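# Place small carton on raised block inside tape

## Task

Set the small carton down on top of the raised block so that no part of it extends beyond the blue tape outline there. Leave the large carton where and how it was, since disturbing it lowers the result. The carton must stay put on its own at the end, not because the robot is holding it. Finish by releasing it and moving the tool away.

## Robot and tools

Robot: one six-joint arm (ur7e type) carrying a vacuum tool with four suction cups on two air channels, a and b. There is one camera, cam_wrist (504x504 pixels), mounted on the wrist. Loose objects may occasionally get a brief shove from outside. Nothing may be knocked or placed off the table; that fails the job.

Frames: the scene frame has its origin on the table top under the arm base, +z up, +y to the left when facing along +x. Positions are in metres, orientation as a wxyz quaternion, velocities in m/s and rad/s. The base may be slightly tilted, and the printed position gets less accurate at long reach. The cup point is the centre of the four cup rims (uncompressed), and the cups point along its +z. In cup point axes the cups sit at x = -35 and +35 mm; channel a's pair at y = -70 mm, channel b's at y = +70 mm. The tool body reaches 148 mm to each side along y.

execute_actions(actions, pictures): actions is a list holding at most one item. An empty list only reports the state. {"steps": n} with no rows is a wait of up to 300 control steps, counted from the previous result, so thinking time is included. {"rows": [...], "steps": n} sends up to 15 rows over up to 15 steps of 1/30 s (default 15); each row lasts one step and the final row repeats if steps exceed rows. pictures (true/false) chooses whether images return; by default they do. A refused call moves nothing.

Row layout (shared by move): a single list of 8 numbers, each in [-1, 1]: dx, dy, dz, rx, ry, rz, suction_a, suction_b. The first six are an offset, not an absolute pose, expressed in the cup point's own axes and measured from the cup point pose printed in the latest result that showed it (before any such result, or in a second call within the same reply, from the pose at the start of the action). Every row counts from that same reference, not from the row before. Scale: 1.0 equals 0.6 m of translation or 180 degrees of turn; rx, ry, rz form one rotation vector. An all-zero offset is not a pause: it pulls the arm back to the reference pose. suction_a and suction_b are vacuum levels: 1 is full (about 75 kPa under ambient), fractions give partial vacuum, 0.01 or less switches the channel off; each channel keeps its last value.

move(target, speed, stop_force): drives the cup point in a straight line toward the offset pose given by target (one 8-number row as above). Path time is 0.5 to 10 s; longer paths stop short. speed is in m/s, 0.002 to 0.5, default 0.25; rotation rate is capped at twice that in rad/s. Suction values are applied at the start. The path ignores obstacles, and the real arm can lag, deviate and overshoot speed, especially when stretched out. stop_force (N, 9 to 40, not allowed in the first 0.2 s) ends the path when the wrist sensor feels that much extra resistance along the direction to the target for two steps; the arm then backs to its pose two steps earlier and holds. It is only reliable for moves without rotation and at very low speed; omit it when pulling away from a surface you are pressing. The result adds a move: line with the ending (done, off_target, moving, held, fault, contact) and limits (paced = pose was clipped; held = some steps blocked, after which the arm may jump quickly), plus distance to target.

wait(seconds): 0 to 10 s, sends nothing new. zoom_image(camera "cam_wrist", region [x0, y0, x1, y1] in pixels from the top-left, at most 504x504) gives a sharper crop of the latest image. read_manual(section "licences") only returns licence text. finished_scene(scene) closes the given scene irreversibly and grades it; the result states whether the job succeeded and gives the next task.

Motion behaviour: each step, the commanded pose is limited to 100 mm and 16 degrees from the measured pose, and commands are smoothed with about 0.17 s delay. If both cannot be met, position wins over orientation. After an action ends the arm only continues to the last clipped pose, so check the result and send the remainder. The Hand target line shows where the controller is currently heading. Joint ranges (rad): pan -3.142..3.142, lift -3.142..0, elbow 0..3.142, wrist 1 -4.712..1.571, wrist 2 -3.142..0, wrist 3 -6.283..6.283.

Result lines: pose and velocities; pose unreachable and HELD flag steps the clearance check changed or blocked (a mount under the base counts as arm). suction_measured_a/b show reached vacuum; near 0 means no seal. part_present_a/b switch to 1 at 0.54 and back to 0 below 0.49. Joint torques are raw drive outputs with offsets and noise. Wrist force and torque are in cup point axes, point from a touched surface back into the arm, carry up to about 4 N offset and 2.4 N noise, and saturate near 50 N; no reading at the start is normal. MOTOR HOT appears at 70 C; at 85 C the brakes lock until the motors cool.

Gripping: switch a channel on and press both of its 36 mm cups fully onto a smooth flat face, away from edges, holes or seams. A channel with an uncovered cup steals all pump flow from the other. Vacuum compresses the cups by up to about 12 mm and can lift a resting part. To release, set the part down on its support, turn both channels off, then retreat at least 15 mm. A cup sealed on the table pins the tool; switch that channel off.

Avoid: the arm is stiff, so targets even slightly inside a firm surface can trip a fault. Contact torque at a joint's load limit (139 N m for pan, lift, elbow; 26 N m for each wrist, held weight included) or 150 N external force stops the arm for 10 s and cancels the rest of the call. Approach slowly, do not drop, slam or shove objects, and keep the large carton undisturbed.

Each tool is called after "Emit:" as name(argument=value, ...), one argument or row to a line, values as JSON.

## Session

I'll start by looking at the scene.

Emit:
execute_actions(
  actions=[],
)

Scene clock: 0.00 s of 5300.00 s.
end_effector_position=(+0.4285, +0.0207, +0.4001) suction_measured_a=0.00 part_present_a=0 suction_measured_b=0.00 part_present_b=0 end_effector_quat_wxyz=(-0.002, -0.024, +1.000, -0.001) end_effector_velocity=(-0.000, +0.000, +0.000) end_effector_angular_velocity=(-0.000, -0.000, +0.000)
Joint positions: [-0.316 -1.769  1.733 -1.533 -1.571  1.255]
Joint velocities: [ 0.    -0.001 -0.     0.001 -0.    -0.   ]
Joint torques (N m, as the arm reports them, + toward a larger angle): no reading
Wrist force (N, on the end effector, along its own x y z axes, offset not removed): no reading
Wrist torque (N m, same axes, about the end effector's origin, offset not removed): no reading
Hand target: +0.429, +0.021, +0.400; -0.002, -0.024, +1.000, -0.001

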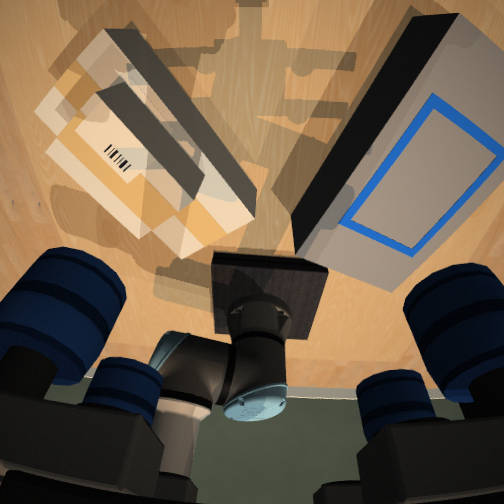

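Emit:
zoom_image(
  camera="cam_wrist",
  region=[20, 10, 280, 270],
)

Emit:
zoom_image(
  camera="cam_wrist",
  region=[254, 0, 504, 300],
)

Region (20, 10, 280, 270) of cam_wrist's 504x504 image, scaled by 1.938, with more detail than that image has.

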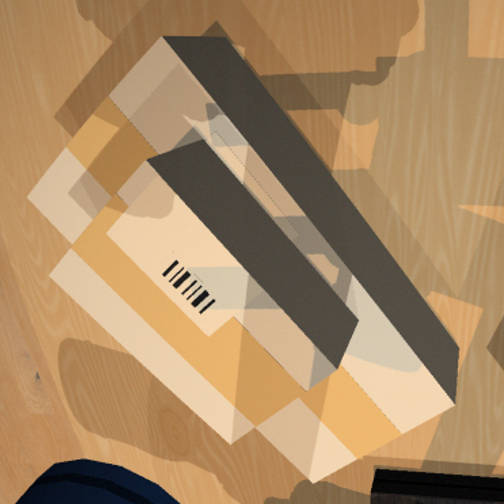

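Region (254, 0, 504, 300) of cam_wrist's 504x504 image, scaled by 1.680, with more detail than that image has.

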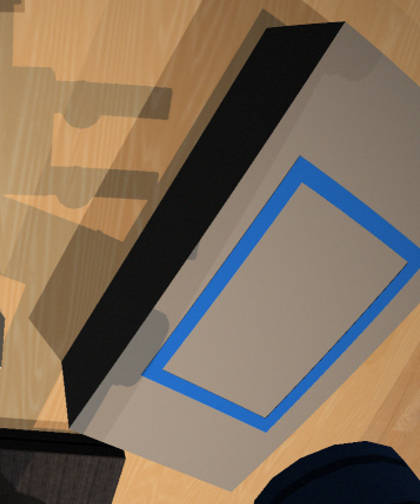

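Emit:
zoom_image(
  camera="cam_wrist",
  region=[0, 230, 252, 482],
)

Emit:
zoom_image(
  camera="cam_wrist",
  region=[252, 230, 504, 482],
)

Region (0, 230, 252, 482) of cam_wrist's 504x504 image, scaled by 2.000, with more detail than that image has.

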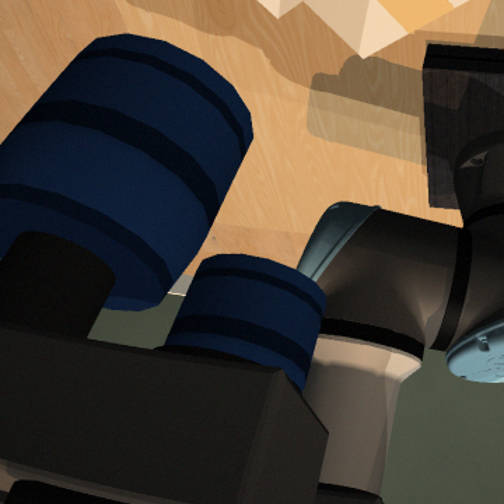

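Region (252, 230, 504, 482) of cam_wrist's 504x504 image, scaled by 2.000, with more detail than that image has.

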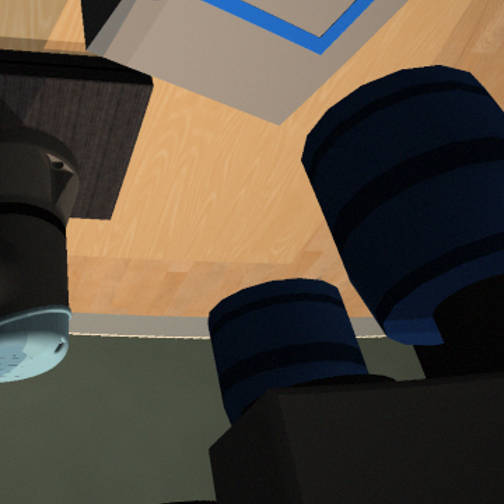

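Emit:
zoom_image(
  camera="cam_wrist",
  region=[190, 235, 350, 395],
)

Region (190, 235, 350, 395) of cam_wrist's 504x504 image, scaled by 3.150, with more detail than that image has.

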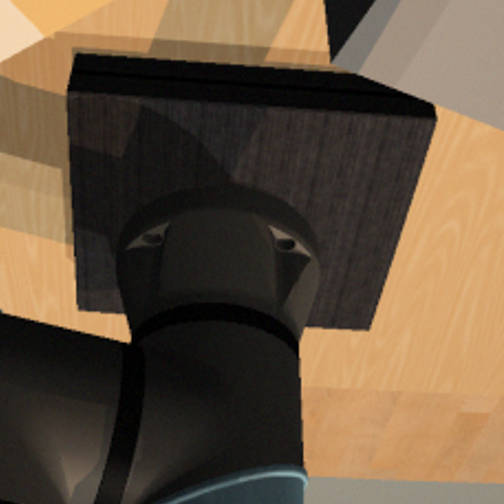

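Emit:
move(
  target=[-0.0189, 0.182, 0.225, 0, 0, -0.2044, 0, 0],
  speed=0.25,
)

Scene clock: 110.67 s of 5300.00 s.
end_effector_position=(+0.4344, +0.1298, +0.2651) suction_measured_a=0.00 part_present_a=0 suction_measured_b=0.00 part_present_b=0 end_effector_quat_wxyz=(-0.002, -0.338, +0.941, -0.000) end_effector_velocity=(+0.001, +0.001, -0.001) end_effector_angular_velocity=(+0.000, -0.002, +0.008)
Joint positions: [-0.055 -1.658  1.989 -1.9   -1.571  0.874]
Joint velocities: [ 0.003  0.002  0.002 -0.006  0.    -0.004]
Joint torques (N m, as the arm reports them, + toward a larger angle): [ 12.27 -12.8  -20.48  -5.83   2.27  -1.92]
Wrist force (N, on the end effector, along its own x y z axes, offset not removed): [0.0 1.3 3.1]
Wrist torque (N m, same axes, about the end effector's origin, offset not removed): [0.05 0.18 -0.12]
Hand target: +0.434, +0.130, +0.265; -0.002, -0.338, +0.941, -0.000
Off the commanded pose: 0.000 m, 0 deg.
After step 90, 105.83 s passed at rest.
move: done

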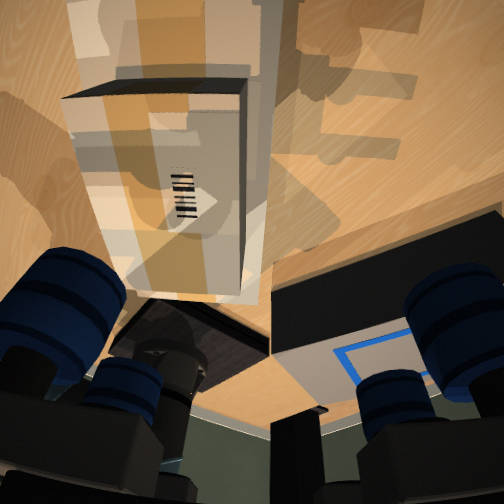

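Emit:
zoom_image(
  camera="cam_wrist",
  region=[40, 60, 292, 312],
)

Region (40, 60, 292, 312) of cam_wrist's 504x504 image, scaled by 2.000, with more detail than that image has.

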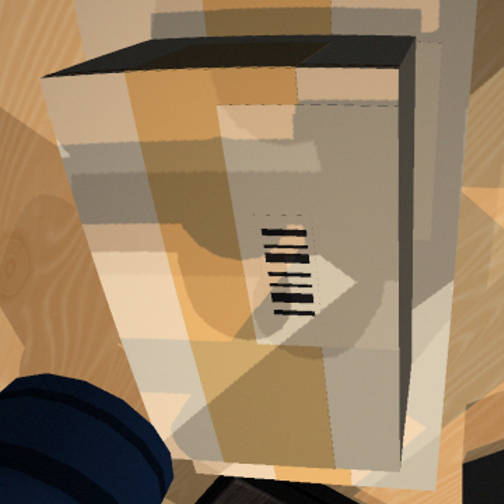

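Emit:
zoom_image(
  camera="cam_wrist",
  region=[50, 60, 270, 130],
)

Emit:
zoom_image(
  camera="cam_wrist",
  region=[100, 240, 280, 320],
)

Region (50, 60, 270, 130) of cam_wrist's 504x504 image, scaled by 2.291, with more detail than that image has; it fills the top 160 rows of this view, and the rest is white.

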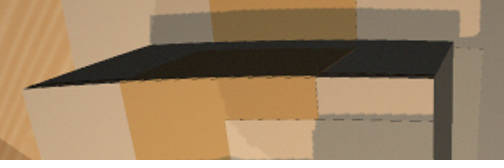

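Region (100, 240, 280, 320) of cam_wrist's 504x504 image, scaled by 2.800, with more detail than that image has.

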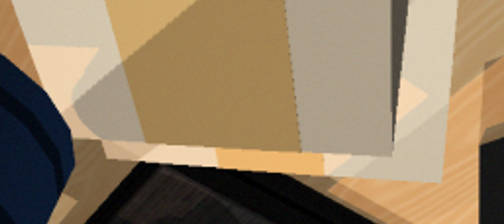

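Emit:
move(
  target=[-0.007, 0.002, 0.13, 0, 0, 0, 0, 0],
  speed=0.2,
)

Emit:
move(
  target=[0, 0, 0.06, 0, 0, 0, 0, 1],
  speed=0.015,
  stop_force=12,
)

Scene clock: 231.63 s of 5300.00 s.
end_effector_position=(+0.4367, +0.1333, +0.1874) suction_measured_a=0.00 part_present_a=0 suction_measured_b=0.00 part_present_b=0 end_effector_quat_wxyz=(-0.002, -0.338, +0.941, -0.000) end_effector_velocity=(+0.001, +0.000, -0.003) end_effector_angular_velocity=(+0.000, -0.001, +0.001)
Joint positions: [-0.047 -1.561  2.116 -2.124 -1.571  0.882]
Joint velocities: [ 0.001  0.005  0.003 -0.009  0.    -0.   ]
Joint torques (N m, as the arm reports them, + toward a larger angle): [ 10.65 -13.17 -16.47  -5.84   1.39   2.19]
Wrist force (N, on the end effector, along its own x y z axes, offset not removed): [0.6 1.9 3.0]
Wrist torque (N m, same axes, about the end effector's origin, offset not removed): [0.25 -0.17 -0.02]
Hand target: +0.437, +0.133, +0.187; -0.002, -0.338, +0.941, -0.000
Off the commanded pose: 0.000 m, 0 deg.
After step 90, 117.00 s passed at rest.
move: done

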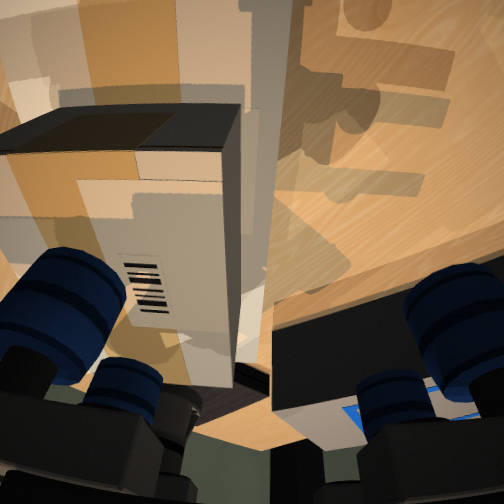

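Scene clock: 233.80 s of 5300.00 s.
end_effector_position=(+0.4366, +0.1333, +0.1608) suction_measured_a=0.00 part_present_a=0 suction_measured_b=0.91 part_present_b=1 end_effector_quat_wxyz=(-0.002, -0.338, +0.941, -0.000) end_effector_velocity=(-0.002, -0.001, +0.002) end_effector_angular_velocity=(-0.000, +0.006, -0.001)
Joint positions: [-0.047 -1.519  2.155 -2.204 -1.571  0.882]
Joint velocities: [-0.001 -0.006 -0.003  0.014 -0.     0.   ]
Joint torques (N m, as the arm reports them, + toward a larger angle): [  1.33 -20.46  -8.8    3.83  -4.97   0.63]
Wrist force (N, on the end effector, along its own x y z axes, offset not removed): [-7.1 0.5 -50.0]
Wrist torque (N m, same axes, about the end effector's origin, offset not removed): [-3.18 -0.16 0.73]
Hand target: +0.437, +0.133, +0.161; -0.002, -0.338, +0.941, -0.000
Off the commanded pose: 0.009 m, 0 deg.
move: contact

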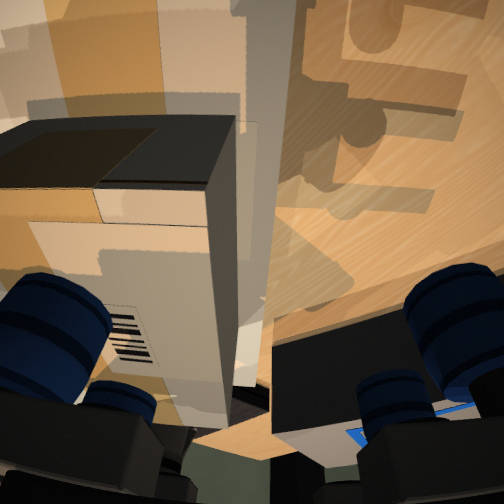

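Emit:
move(
  target=[0, 0, -0.1, 0, 0, 0, 0, 1],
  speed=0.15,
)

Scene clock: 240.53 s of 5300.00 s.
end_effector_position=(+0.4367, +0.1334, +0.2205) suction_measured_a=0.00 part_present_a=0 suction_measured_b=0.91 part_present_b=1 end_effector_quat_wxyz=(-0.002, -0.337, +0.941, -0.000) end_effector_velocity=(+0.000, -0.000, +0.003) end_effector_angular_velocity=(-0.000, -0.000, +0.000)
Joint positions: [-0.047 -1.604  2.063 -2.026 -1.571  0.882]
Joint velocities: [-0.    -0.003 -0.005  0.008 -0.    -0.   ]
Joint torques (N m, as the arm reports them, + toward a larger angle): [-11.92 -41.   -35.76  -1.56   2.61  -2.4 ]
Wrist force (N, on the end effector, along its own x y z axes, offset not removed): [0.4 1.3 5.1]
Wrist torque (N m, same axes, about the end effector's origin, offset not removed): [0.47 -0.02 -0.09]
Hand target: +0.437, +0.133, +0.221; -0.002, -0.338, +0.941, -0.000
Off the commanded pose: 0.000 m, 0 deg.
After step 90, 2.80 s passed at rest.
move: done

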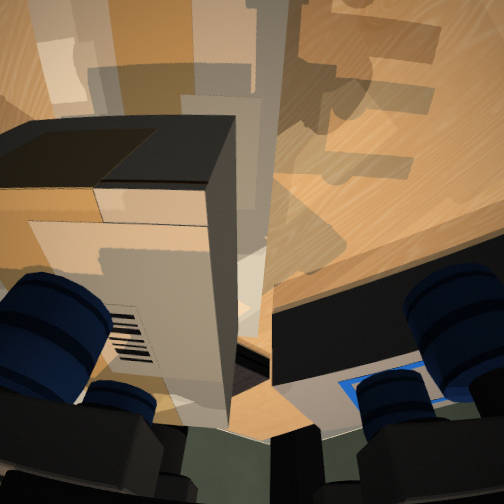

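Emit:
move(
  target=[0.5178, -0.4345, 0.0, 0, 0, 0.326, 0, 1],
  speed=0.3,
)

Scene clock: 265.47 s of 5300.00 s.
end_effector_position=(+0.3625, -0.2646, +0.2211) suction_measured_a=0.00 part_present_a=0 suction_measured_b=0.91 part_present_b=1 end_effector_quat_wxyz=(-0.001, +0.167, +0.986, -0.000) end_effector_velocity=(-0.000, -0.002, +0.000) end_effector_angular_velocity=(+0.001, +0.000, -0.004)
Joint positions: [-0.979 -1.623  2.081 -2.026 -1.571  0.973]
Joint velocities: [-0.003  0.002 -0.002  0.001  0.     0.001]
Joint torques (N m, as the arm reports them, + toward a larger angle): [-11.69 -13.62 -36.88  -6.13   2.5    2.05]
Wrist force (N, on the end effector, along its own x y z axes, offset not removed): [0.8 1.6 4.3]
Wrist torque (N m, same axes, about the end effector's origin, offset not removed): [0.39 -0.10 -0.15]
Hand target: +0.362, -0.265, +0.221; -0.001, +0.167, +0.986, -0.000
Off the commanded pose: 0.001 m, 0 deg.
After step 90, 19.60 s passed at rest.
move: done

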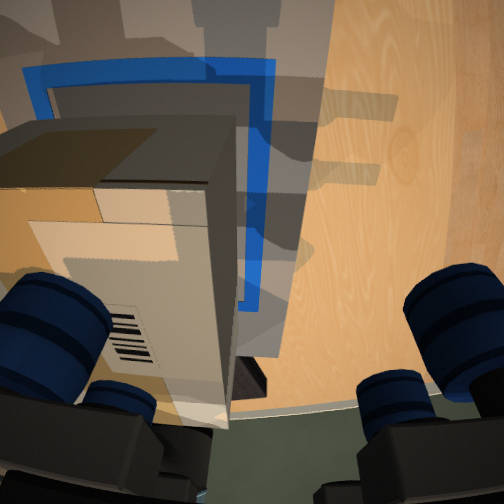

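Emit:
zoom_image(
  camera="cam_wrist",
  region=[160, 40, 300, 180],
)

Emit:
zoom_image(
  camera="cam_wrist",
  region=[0, 40, 140, 180],
)

Emit:
zoom_image(
  camera="cam_wrist",
  region=[190, 240, 330, 380],
)

Region (160, 40, 300, 180) of cam_wrist's 504x504 image, scaled by 3.600, with more detail than that image has.

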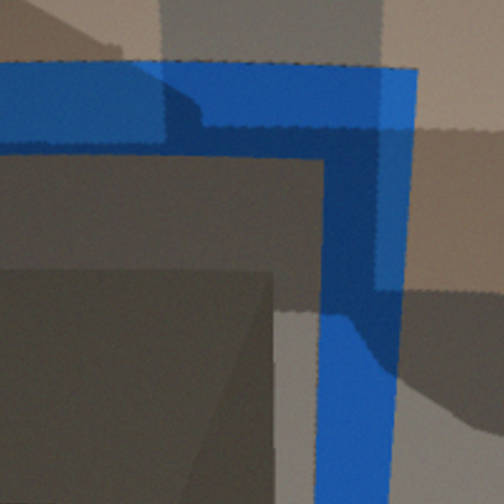

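Region (0, 40, 140, 180) of cam_wrist's 504x504 image, scaled by 3.600, with more detail than that image has.

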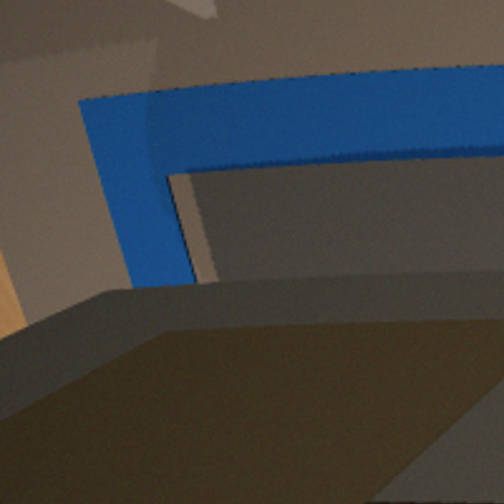

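Region (190, 240, 330, 380) of cam_wrist's 504x504 image, scaled by 3.600, with more detail than that image has.

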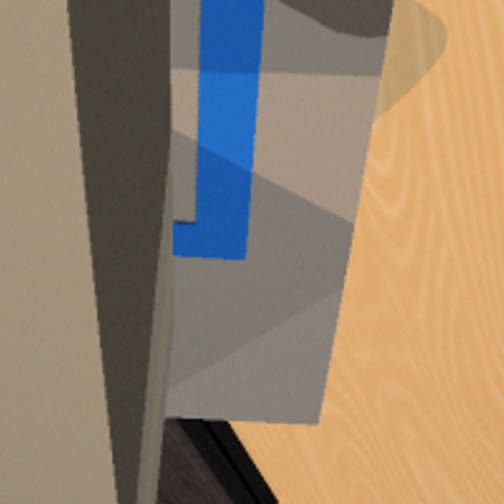

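Emit:
move(
  target=[0.005, 0.0117, 0.0485, 0, 0, 0.0022, 0, 1],
  speed=0.1,
)

Scene clock: 322.40 s of 5300.00 s.
end_effector_position=(+0.3619, -0.2570, +0.1922) suction_measured_a=0.00 part_present_a=0 suction_measured_b=0.91 part_present_b=1 end_effector_quat_wxyz=(-0.001, +0.170, +0.985, -0.000) end_effector_velocity=(-0.000, +0.001, -0.003) end_effector_angular_velocity=(-0.000, +0.002, +0.000)
Joint positions: [-0.969 -1.598  2.14  -2.111 -1.571  0.99 ]
Joint velocities: [ 0.001  0.003  0.005 -0.007 -0.001  0.001]
Joint torques (N m, as the arm reports them, + toward a larger angle): [  9.26 -14.03 -21.39  -6.3    1.96   2.18]
Wrist force (N, on the end effector, along its own x y z axes, offset not removed): [0.1 0.6 4.6]
Wrist torque (N m, same axes, about the end effector's origin, offset not removed): [0.38 0.18 0.04]
Hand target: +0.362, -0.257, +0.192; -0.001, +0.170, +0.985, -0.000
Off the commanded pose: 0.000 m, 0 deg.
After step 90, 53.07 s passed at rest.
move: done

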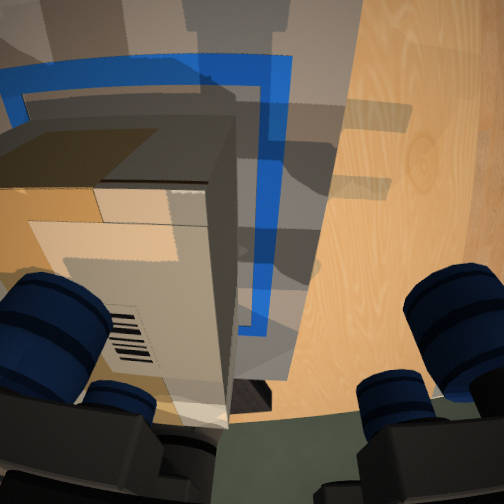

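Emit:
zoom_image(
  camera="cam_wrist",
  region=[170, 40, 310, 180],
)

Emit:
zoom_image(
  camera="cam_wrist",
  region=[0, 40, 140, 180],
)

Emit:
zoom_image(
  camera="cam_wrist",
  region=[200, 270, 300, 370],
)

Region (170, 40, 310, 180) of cam_wrist's 504x504 image, scaled by 3.600, with more detail than that image has.

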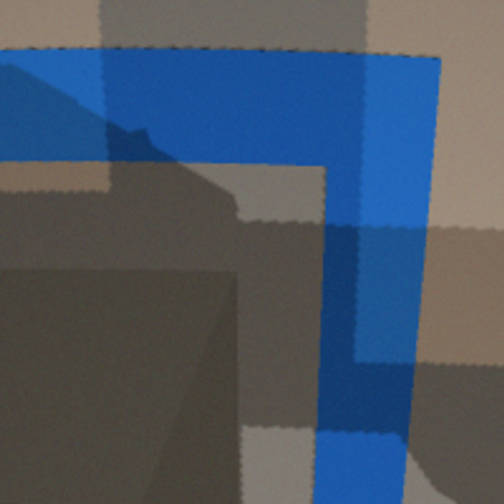

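Region (0, 40, 140, 180) of cam_wrist's 504x504 image, scaled by 3.600, with more detail than that image has.

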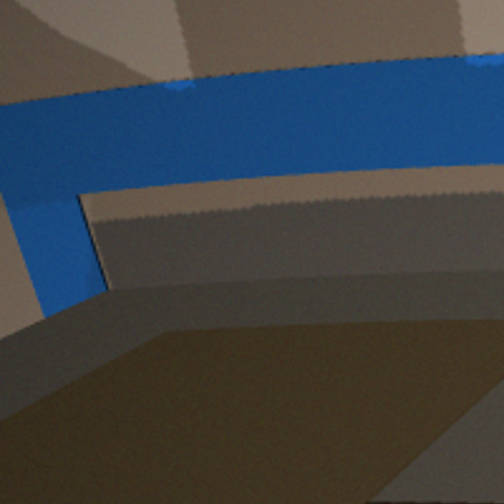

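Region (200, 270, 300, 370) of cam_wrist's 504x504 image, scaled by 5.040, with more detail than that image has.

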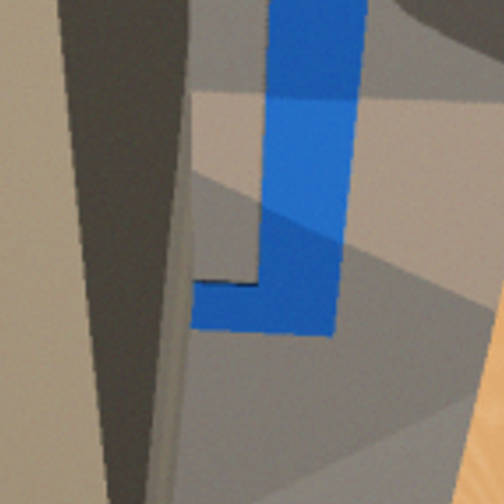

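Emit:
move(
  target=[-0.0033, -0.0025, 0.0075, 0, 0, 0, 0, 1],
  speed=0.03,
)

Emit:
move(
  target=[0, 0, 0.025, 0, 0, 0, 0, 1],
  speed=0.003,
  stop_force=9,
)

Emit:
execute_actions(
  actions=[
    {"rows": [[0, 0, 0, 0, 0, 0, 0, 0]], "steps": 15},
  ],
)

Scene clock: 361.80 s of 5300.00 s.
end_effector_position=(+0.3632, -0.2590, +0.1879) suction_measured_a=0.00 part_present_a=0 suction_measured_b=0.91 part_present_b=1 end_effector_quat_wxyz=(-0.001, +0.170, +0.985, -0.000) end_effector_velocity=(+0.000, -0.001, -0.001) end_effector_angular_velocity=(-0.001, -0.001, -0.000)
Joint positions: [-0.97  -1.586  2.142 -2.124 -1.571  0.99 ]
Joint velocities: [-0.001  0.003  0.    -0.005 -0.    -0.001]
Joint torques (N m, as the arm reports them, + toward a larger angle): [-11.69 -16.11 -18.43  -6.13  -0.63  -2.4 ]
Wrist force (N, on the end effector, along its own x y z axes, offset not removed): [4.6 2.8 10.6]
Wrist torque (N m, same axes, about the end effector's origin, offset not removed): [0.59 -0.46 -0.07]
Hand target: +0.363, -0.259, +0.188; -0.001, +0.170, +0.985, -0.000
Off the commanded pose: 0.000 m, 0 deg.
After step 90, 35.70 s passed at rest.
move: done

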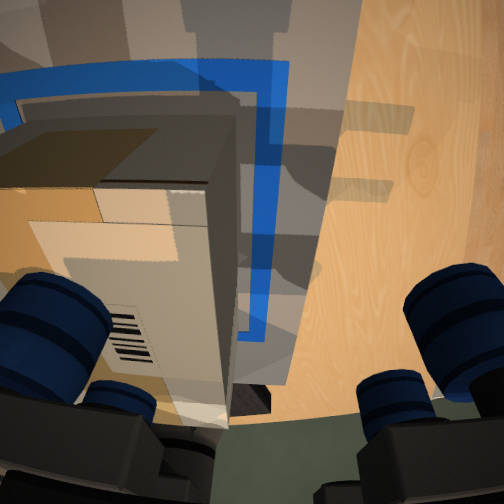

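Scene clock: 364.27 s of 5300.00 s.
end_effector_position=(+0.3631, -0.2590, +0.1815) suction_measured_a=0.00 part_present_a=0 suction_measured_b=0.91 part_present_b=1 end_effector_quat_wxyz=(-0.001, +0.170, +0.985, +0.000) end_effector_velocity=(+0.000, +0.001, +0.001) end_effector_angular_velocity=(+0.000, +0.000, +0.001)
Joint positions: [-0.97  -1.576  2.152 -2.143 -1.571  0.99 ]
Joint velocities: [ 0.001 -0.001 -0.001  0.003  0.    -0.001]
Joint torques (N m, as the arm reports them, + toward a larger angle): [ -4.36 -36.02 -29.78   0.08  -0.73  -1.  ]
Wrist force (N, on the end effector, along its own x y z axes, offset not removed): [3.7 -0.7 -7.6]
Wrist torque (N m, same axes, about the end effector's origin, offset not removed): [-0.71 -1.13 0.23]
Hand target: +0.363, -0.259, +0.182; -0.001, +0.170, +0.985, -0.000
Off the commanded pose: 0.009 m, 0 deg.
move: contact

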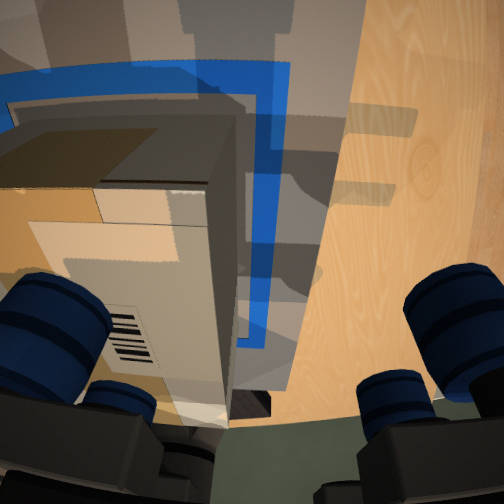

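Scene clock: 364.77 s of 5300.00 s.
end_effector_position=(+0.3632, -0.2590, +0.1816) suction_measured_a=0.00 part_present_a=0 suction_measured_b=0.00 part_present_b=0 end_effector_quat_wxyz=(-0.001, +0.170, +0.985, -0.000) end_effector_velocity=(-0.000, -0.001, +0.000) end_effector_angular_velocity=(-0.002, -0.001, -0.001)
Joint positions: [-0.97  -1.576  2.151 -2.143 -1.571  0.99 ]
Joint velocities: [-0.001 -0.001  0.    -0.001 -0.    -0.   ]
Joint torques (N m, as the arm reports them, + toward a larger angle): [ -4.06 -13.76  -7.89  -4.74  -0.64  -0.74]
Wrist force (N, on the end effector, along its own x y z axes, offset not removed): [3.2 5.8 -32.0]
Wrist torque (N m, same axes, about the end effector's origin, offset not removed): [-1.62 -0.16 -0.46]
Hand target: +0.363, -0.259, +0.181; -0.001, +0.170, +0.985, +0.000
Off the commanded pose: 0.000 m, 0 deg.
Steps of this call (steps 1 to 15: all 15 steps of this action). Readings (end_effector_position | what the end effector reports):
1: (+0.3631, -0.2590, +0.1815) | suction_measured_a=0.00 part_present_a=0 suction_measured_b=0.64 part_present_b=1
2: (+0.3631, -0.2590, +0.1815) | suction_measured_a=0.00 part_present_a=0 suction_measured_b=0.06 part_present_b=0
4: (+0.3632, -0.2590, +0.1816) | suction_measured_a=0.00 part_present_a=0 suction_measured_b=0.00 part_present_b=0
8: (+0.3632, -0.2590, +0.1816) | suction_measured_a=0.00 part_present_a=0 suction_measured_b=0.00 part_present_b=0
15: the state above

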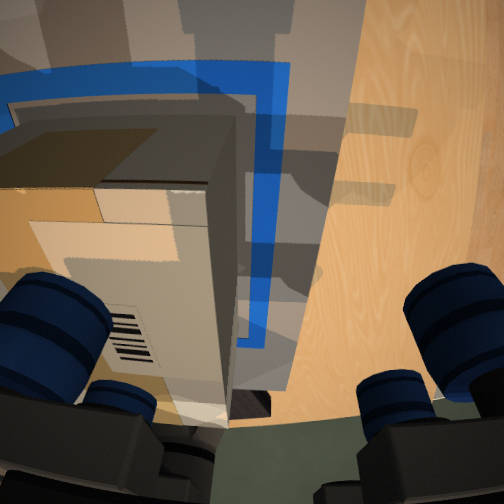

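Vacuum released. Lifting clear now.

Emit:
move(
  target=[0, 0, -0.25, 0, 0, 0, 0, 0],
  speed=0.25,
)

Scene clock: 367.83 s of 5300.00 s.
end_effector_position=(+0.3634, -0.2590, +0.3313) suction_measured_a=0.00 part_present_a=0 suction_measured_b=0.00 part_present_b=0 end_effector_quat_wxyz=(-0.001, +0.170, +0.985, -0.000) end_effector_velocity=(-0.000, -0.001, +0.003) end_effector_angular_velocity=(-0.001, +0.000, -0.001)
Joint positions: [-0.97  -1.714  1.866 -1.72  -1.571  0.99 ]
Joint velocities: [-0.001 -0.001 -0.006  0.006 -0.001  0.   ]
Joint torques (N m, as the arm reports them, + toward a larger angle): [-11.56 -36.03 -36.68  -1.    -2.01  -2.25]
Wrist force (N, on the end effector, along its own x y z axes, offset not removed): [4.4 1.7 0.2]
Wrist torque (N m, same axes, about the end effector's origin, offset not removed): [0.24 -0.44 0.08]
Hand target: +0.363, -0.259, +0.332; -0.001, +0.170, +0.985, -0.000
Off the commanded pose: 0.000 m, 0 deg.
move: done

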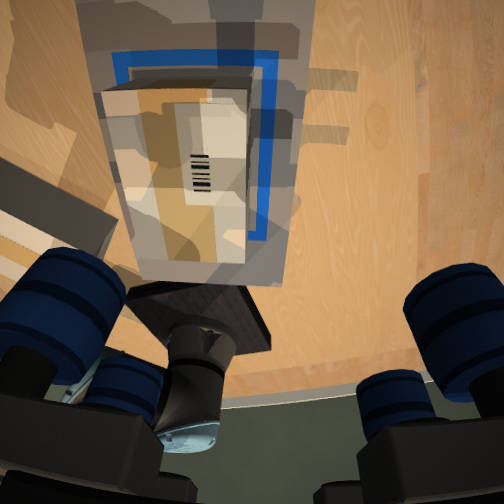

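Emit:
zoom_image(
  camera="cam_wrist",
  region=[70, 30, 320, 280],
)

Region (70, 30, 320, 280) of cam_wrist's 504x504 image, scaled by 2.016, with more detail than that image has.

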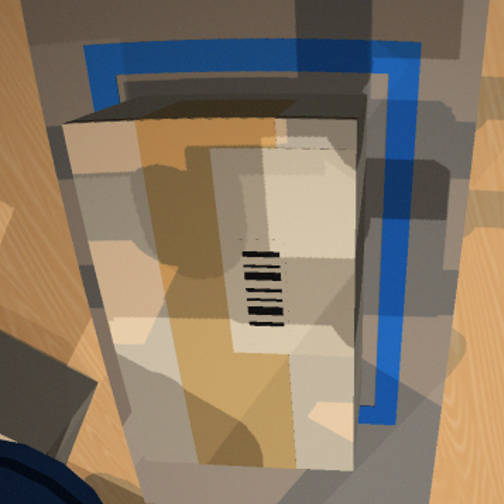

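Emit:
finished_scene(
  scene=1,
)

The scene is finished: the task was done.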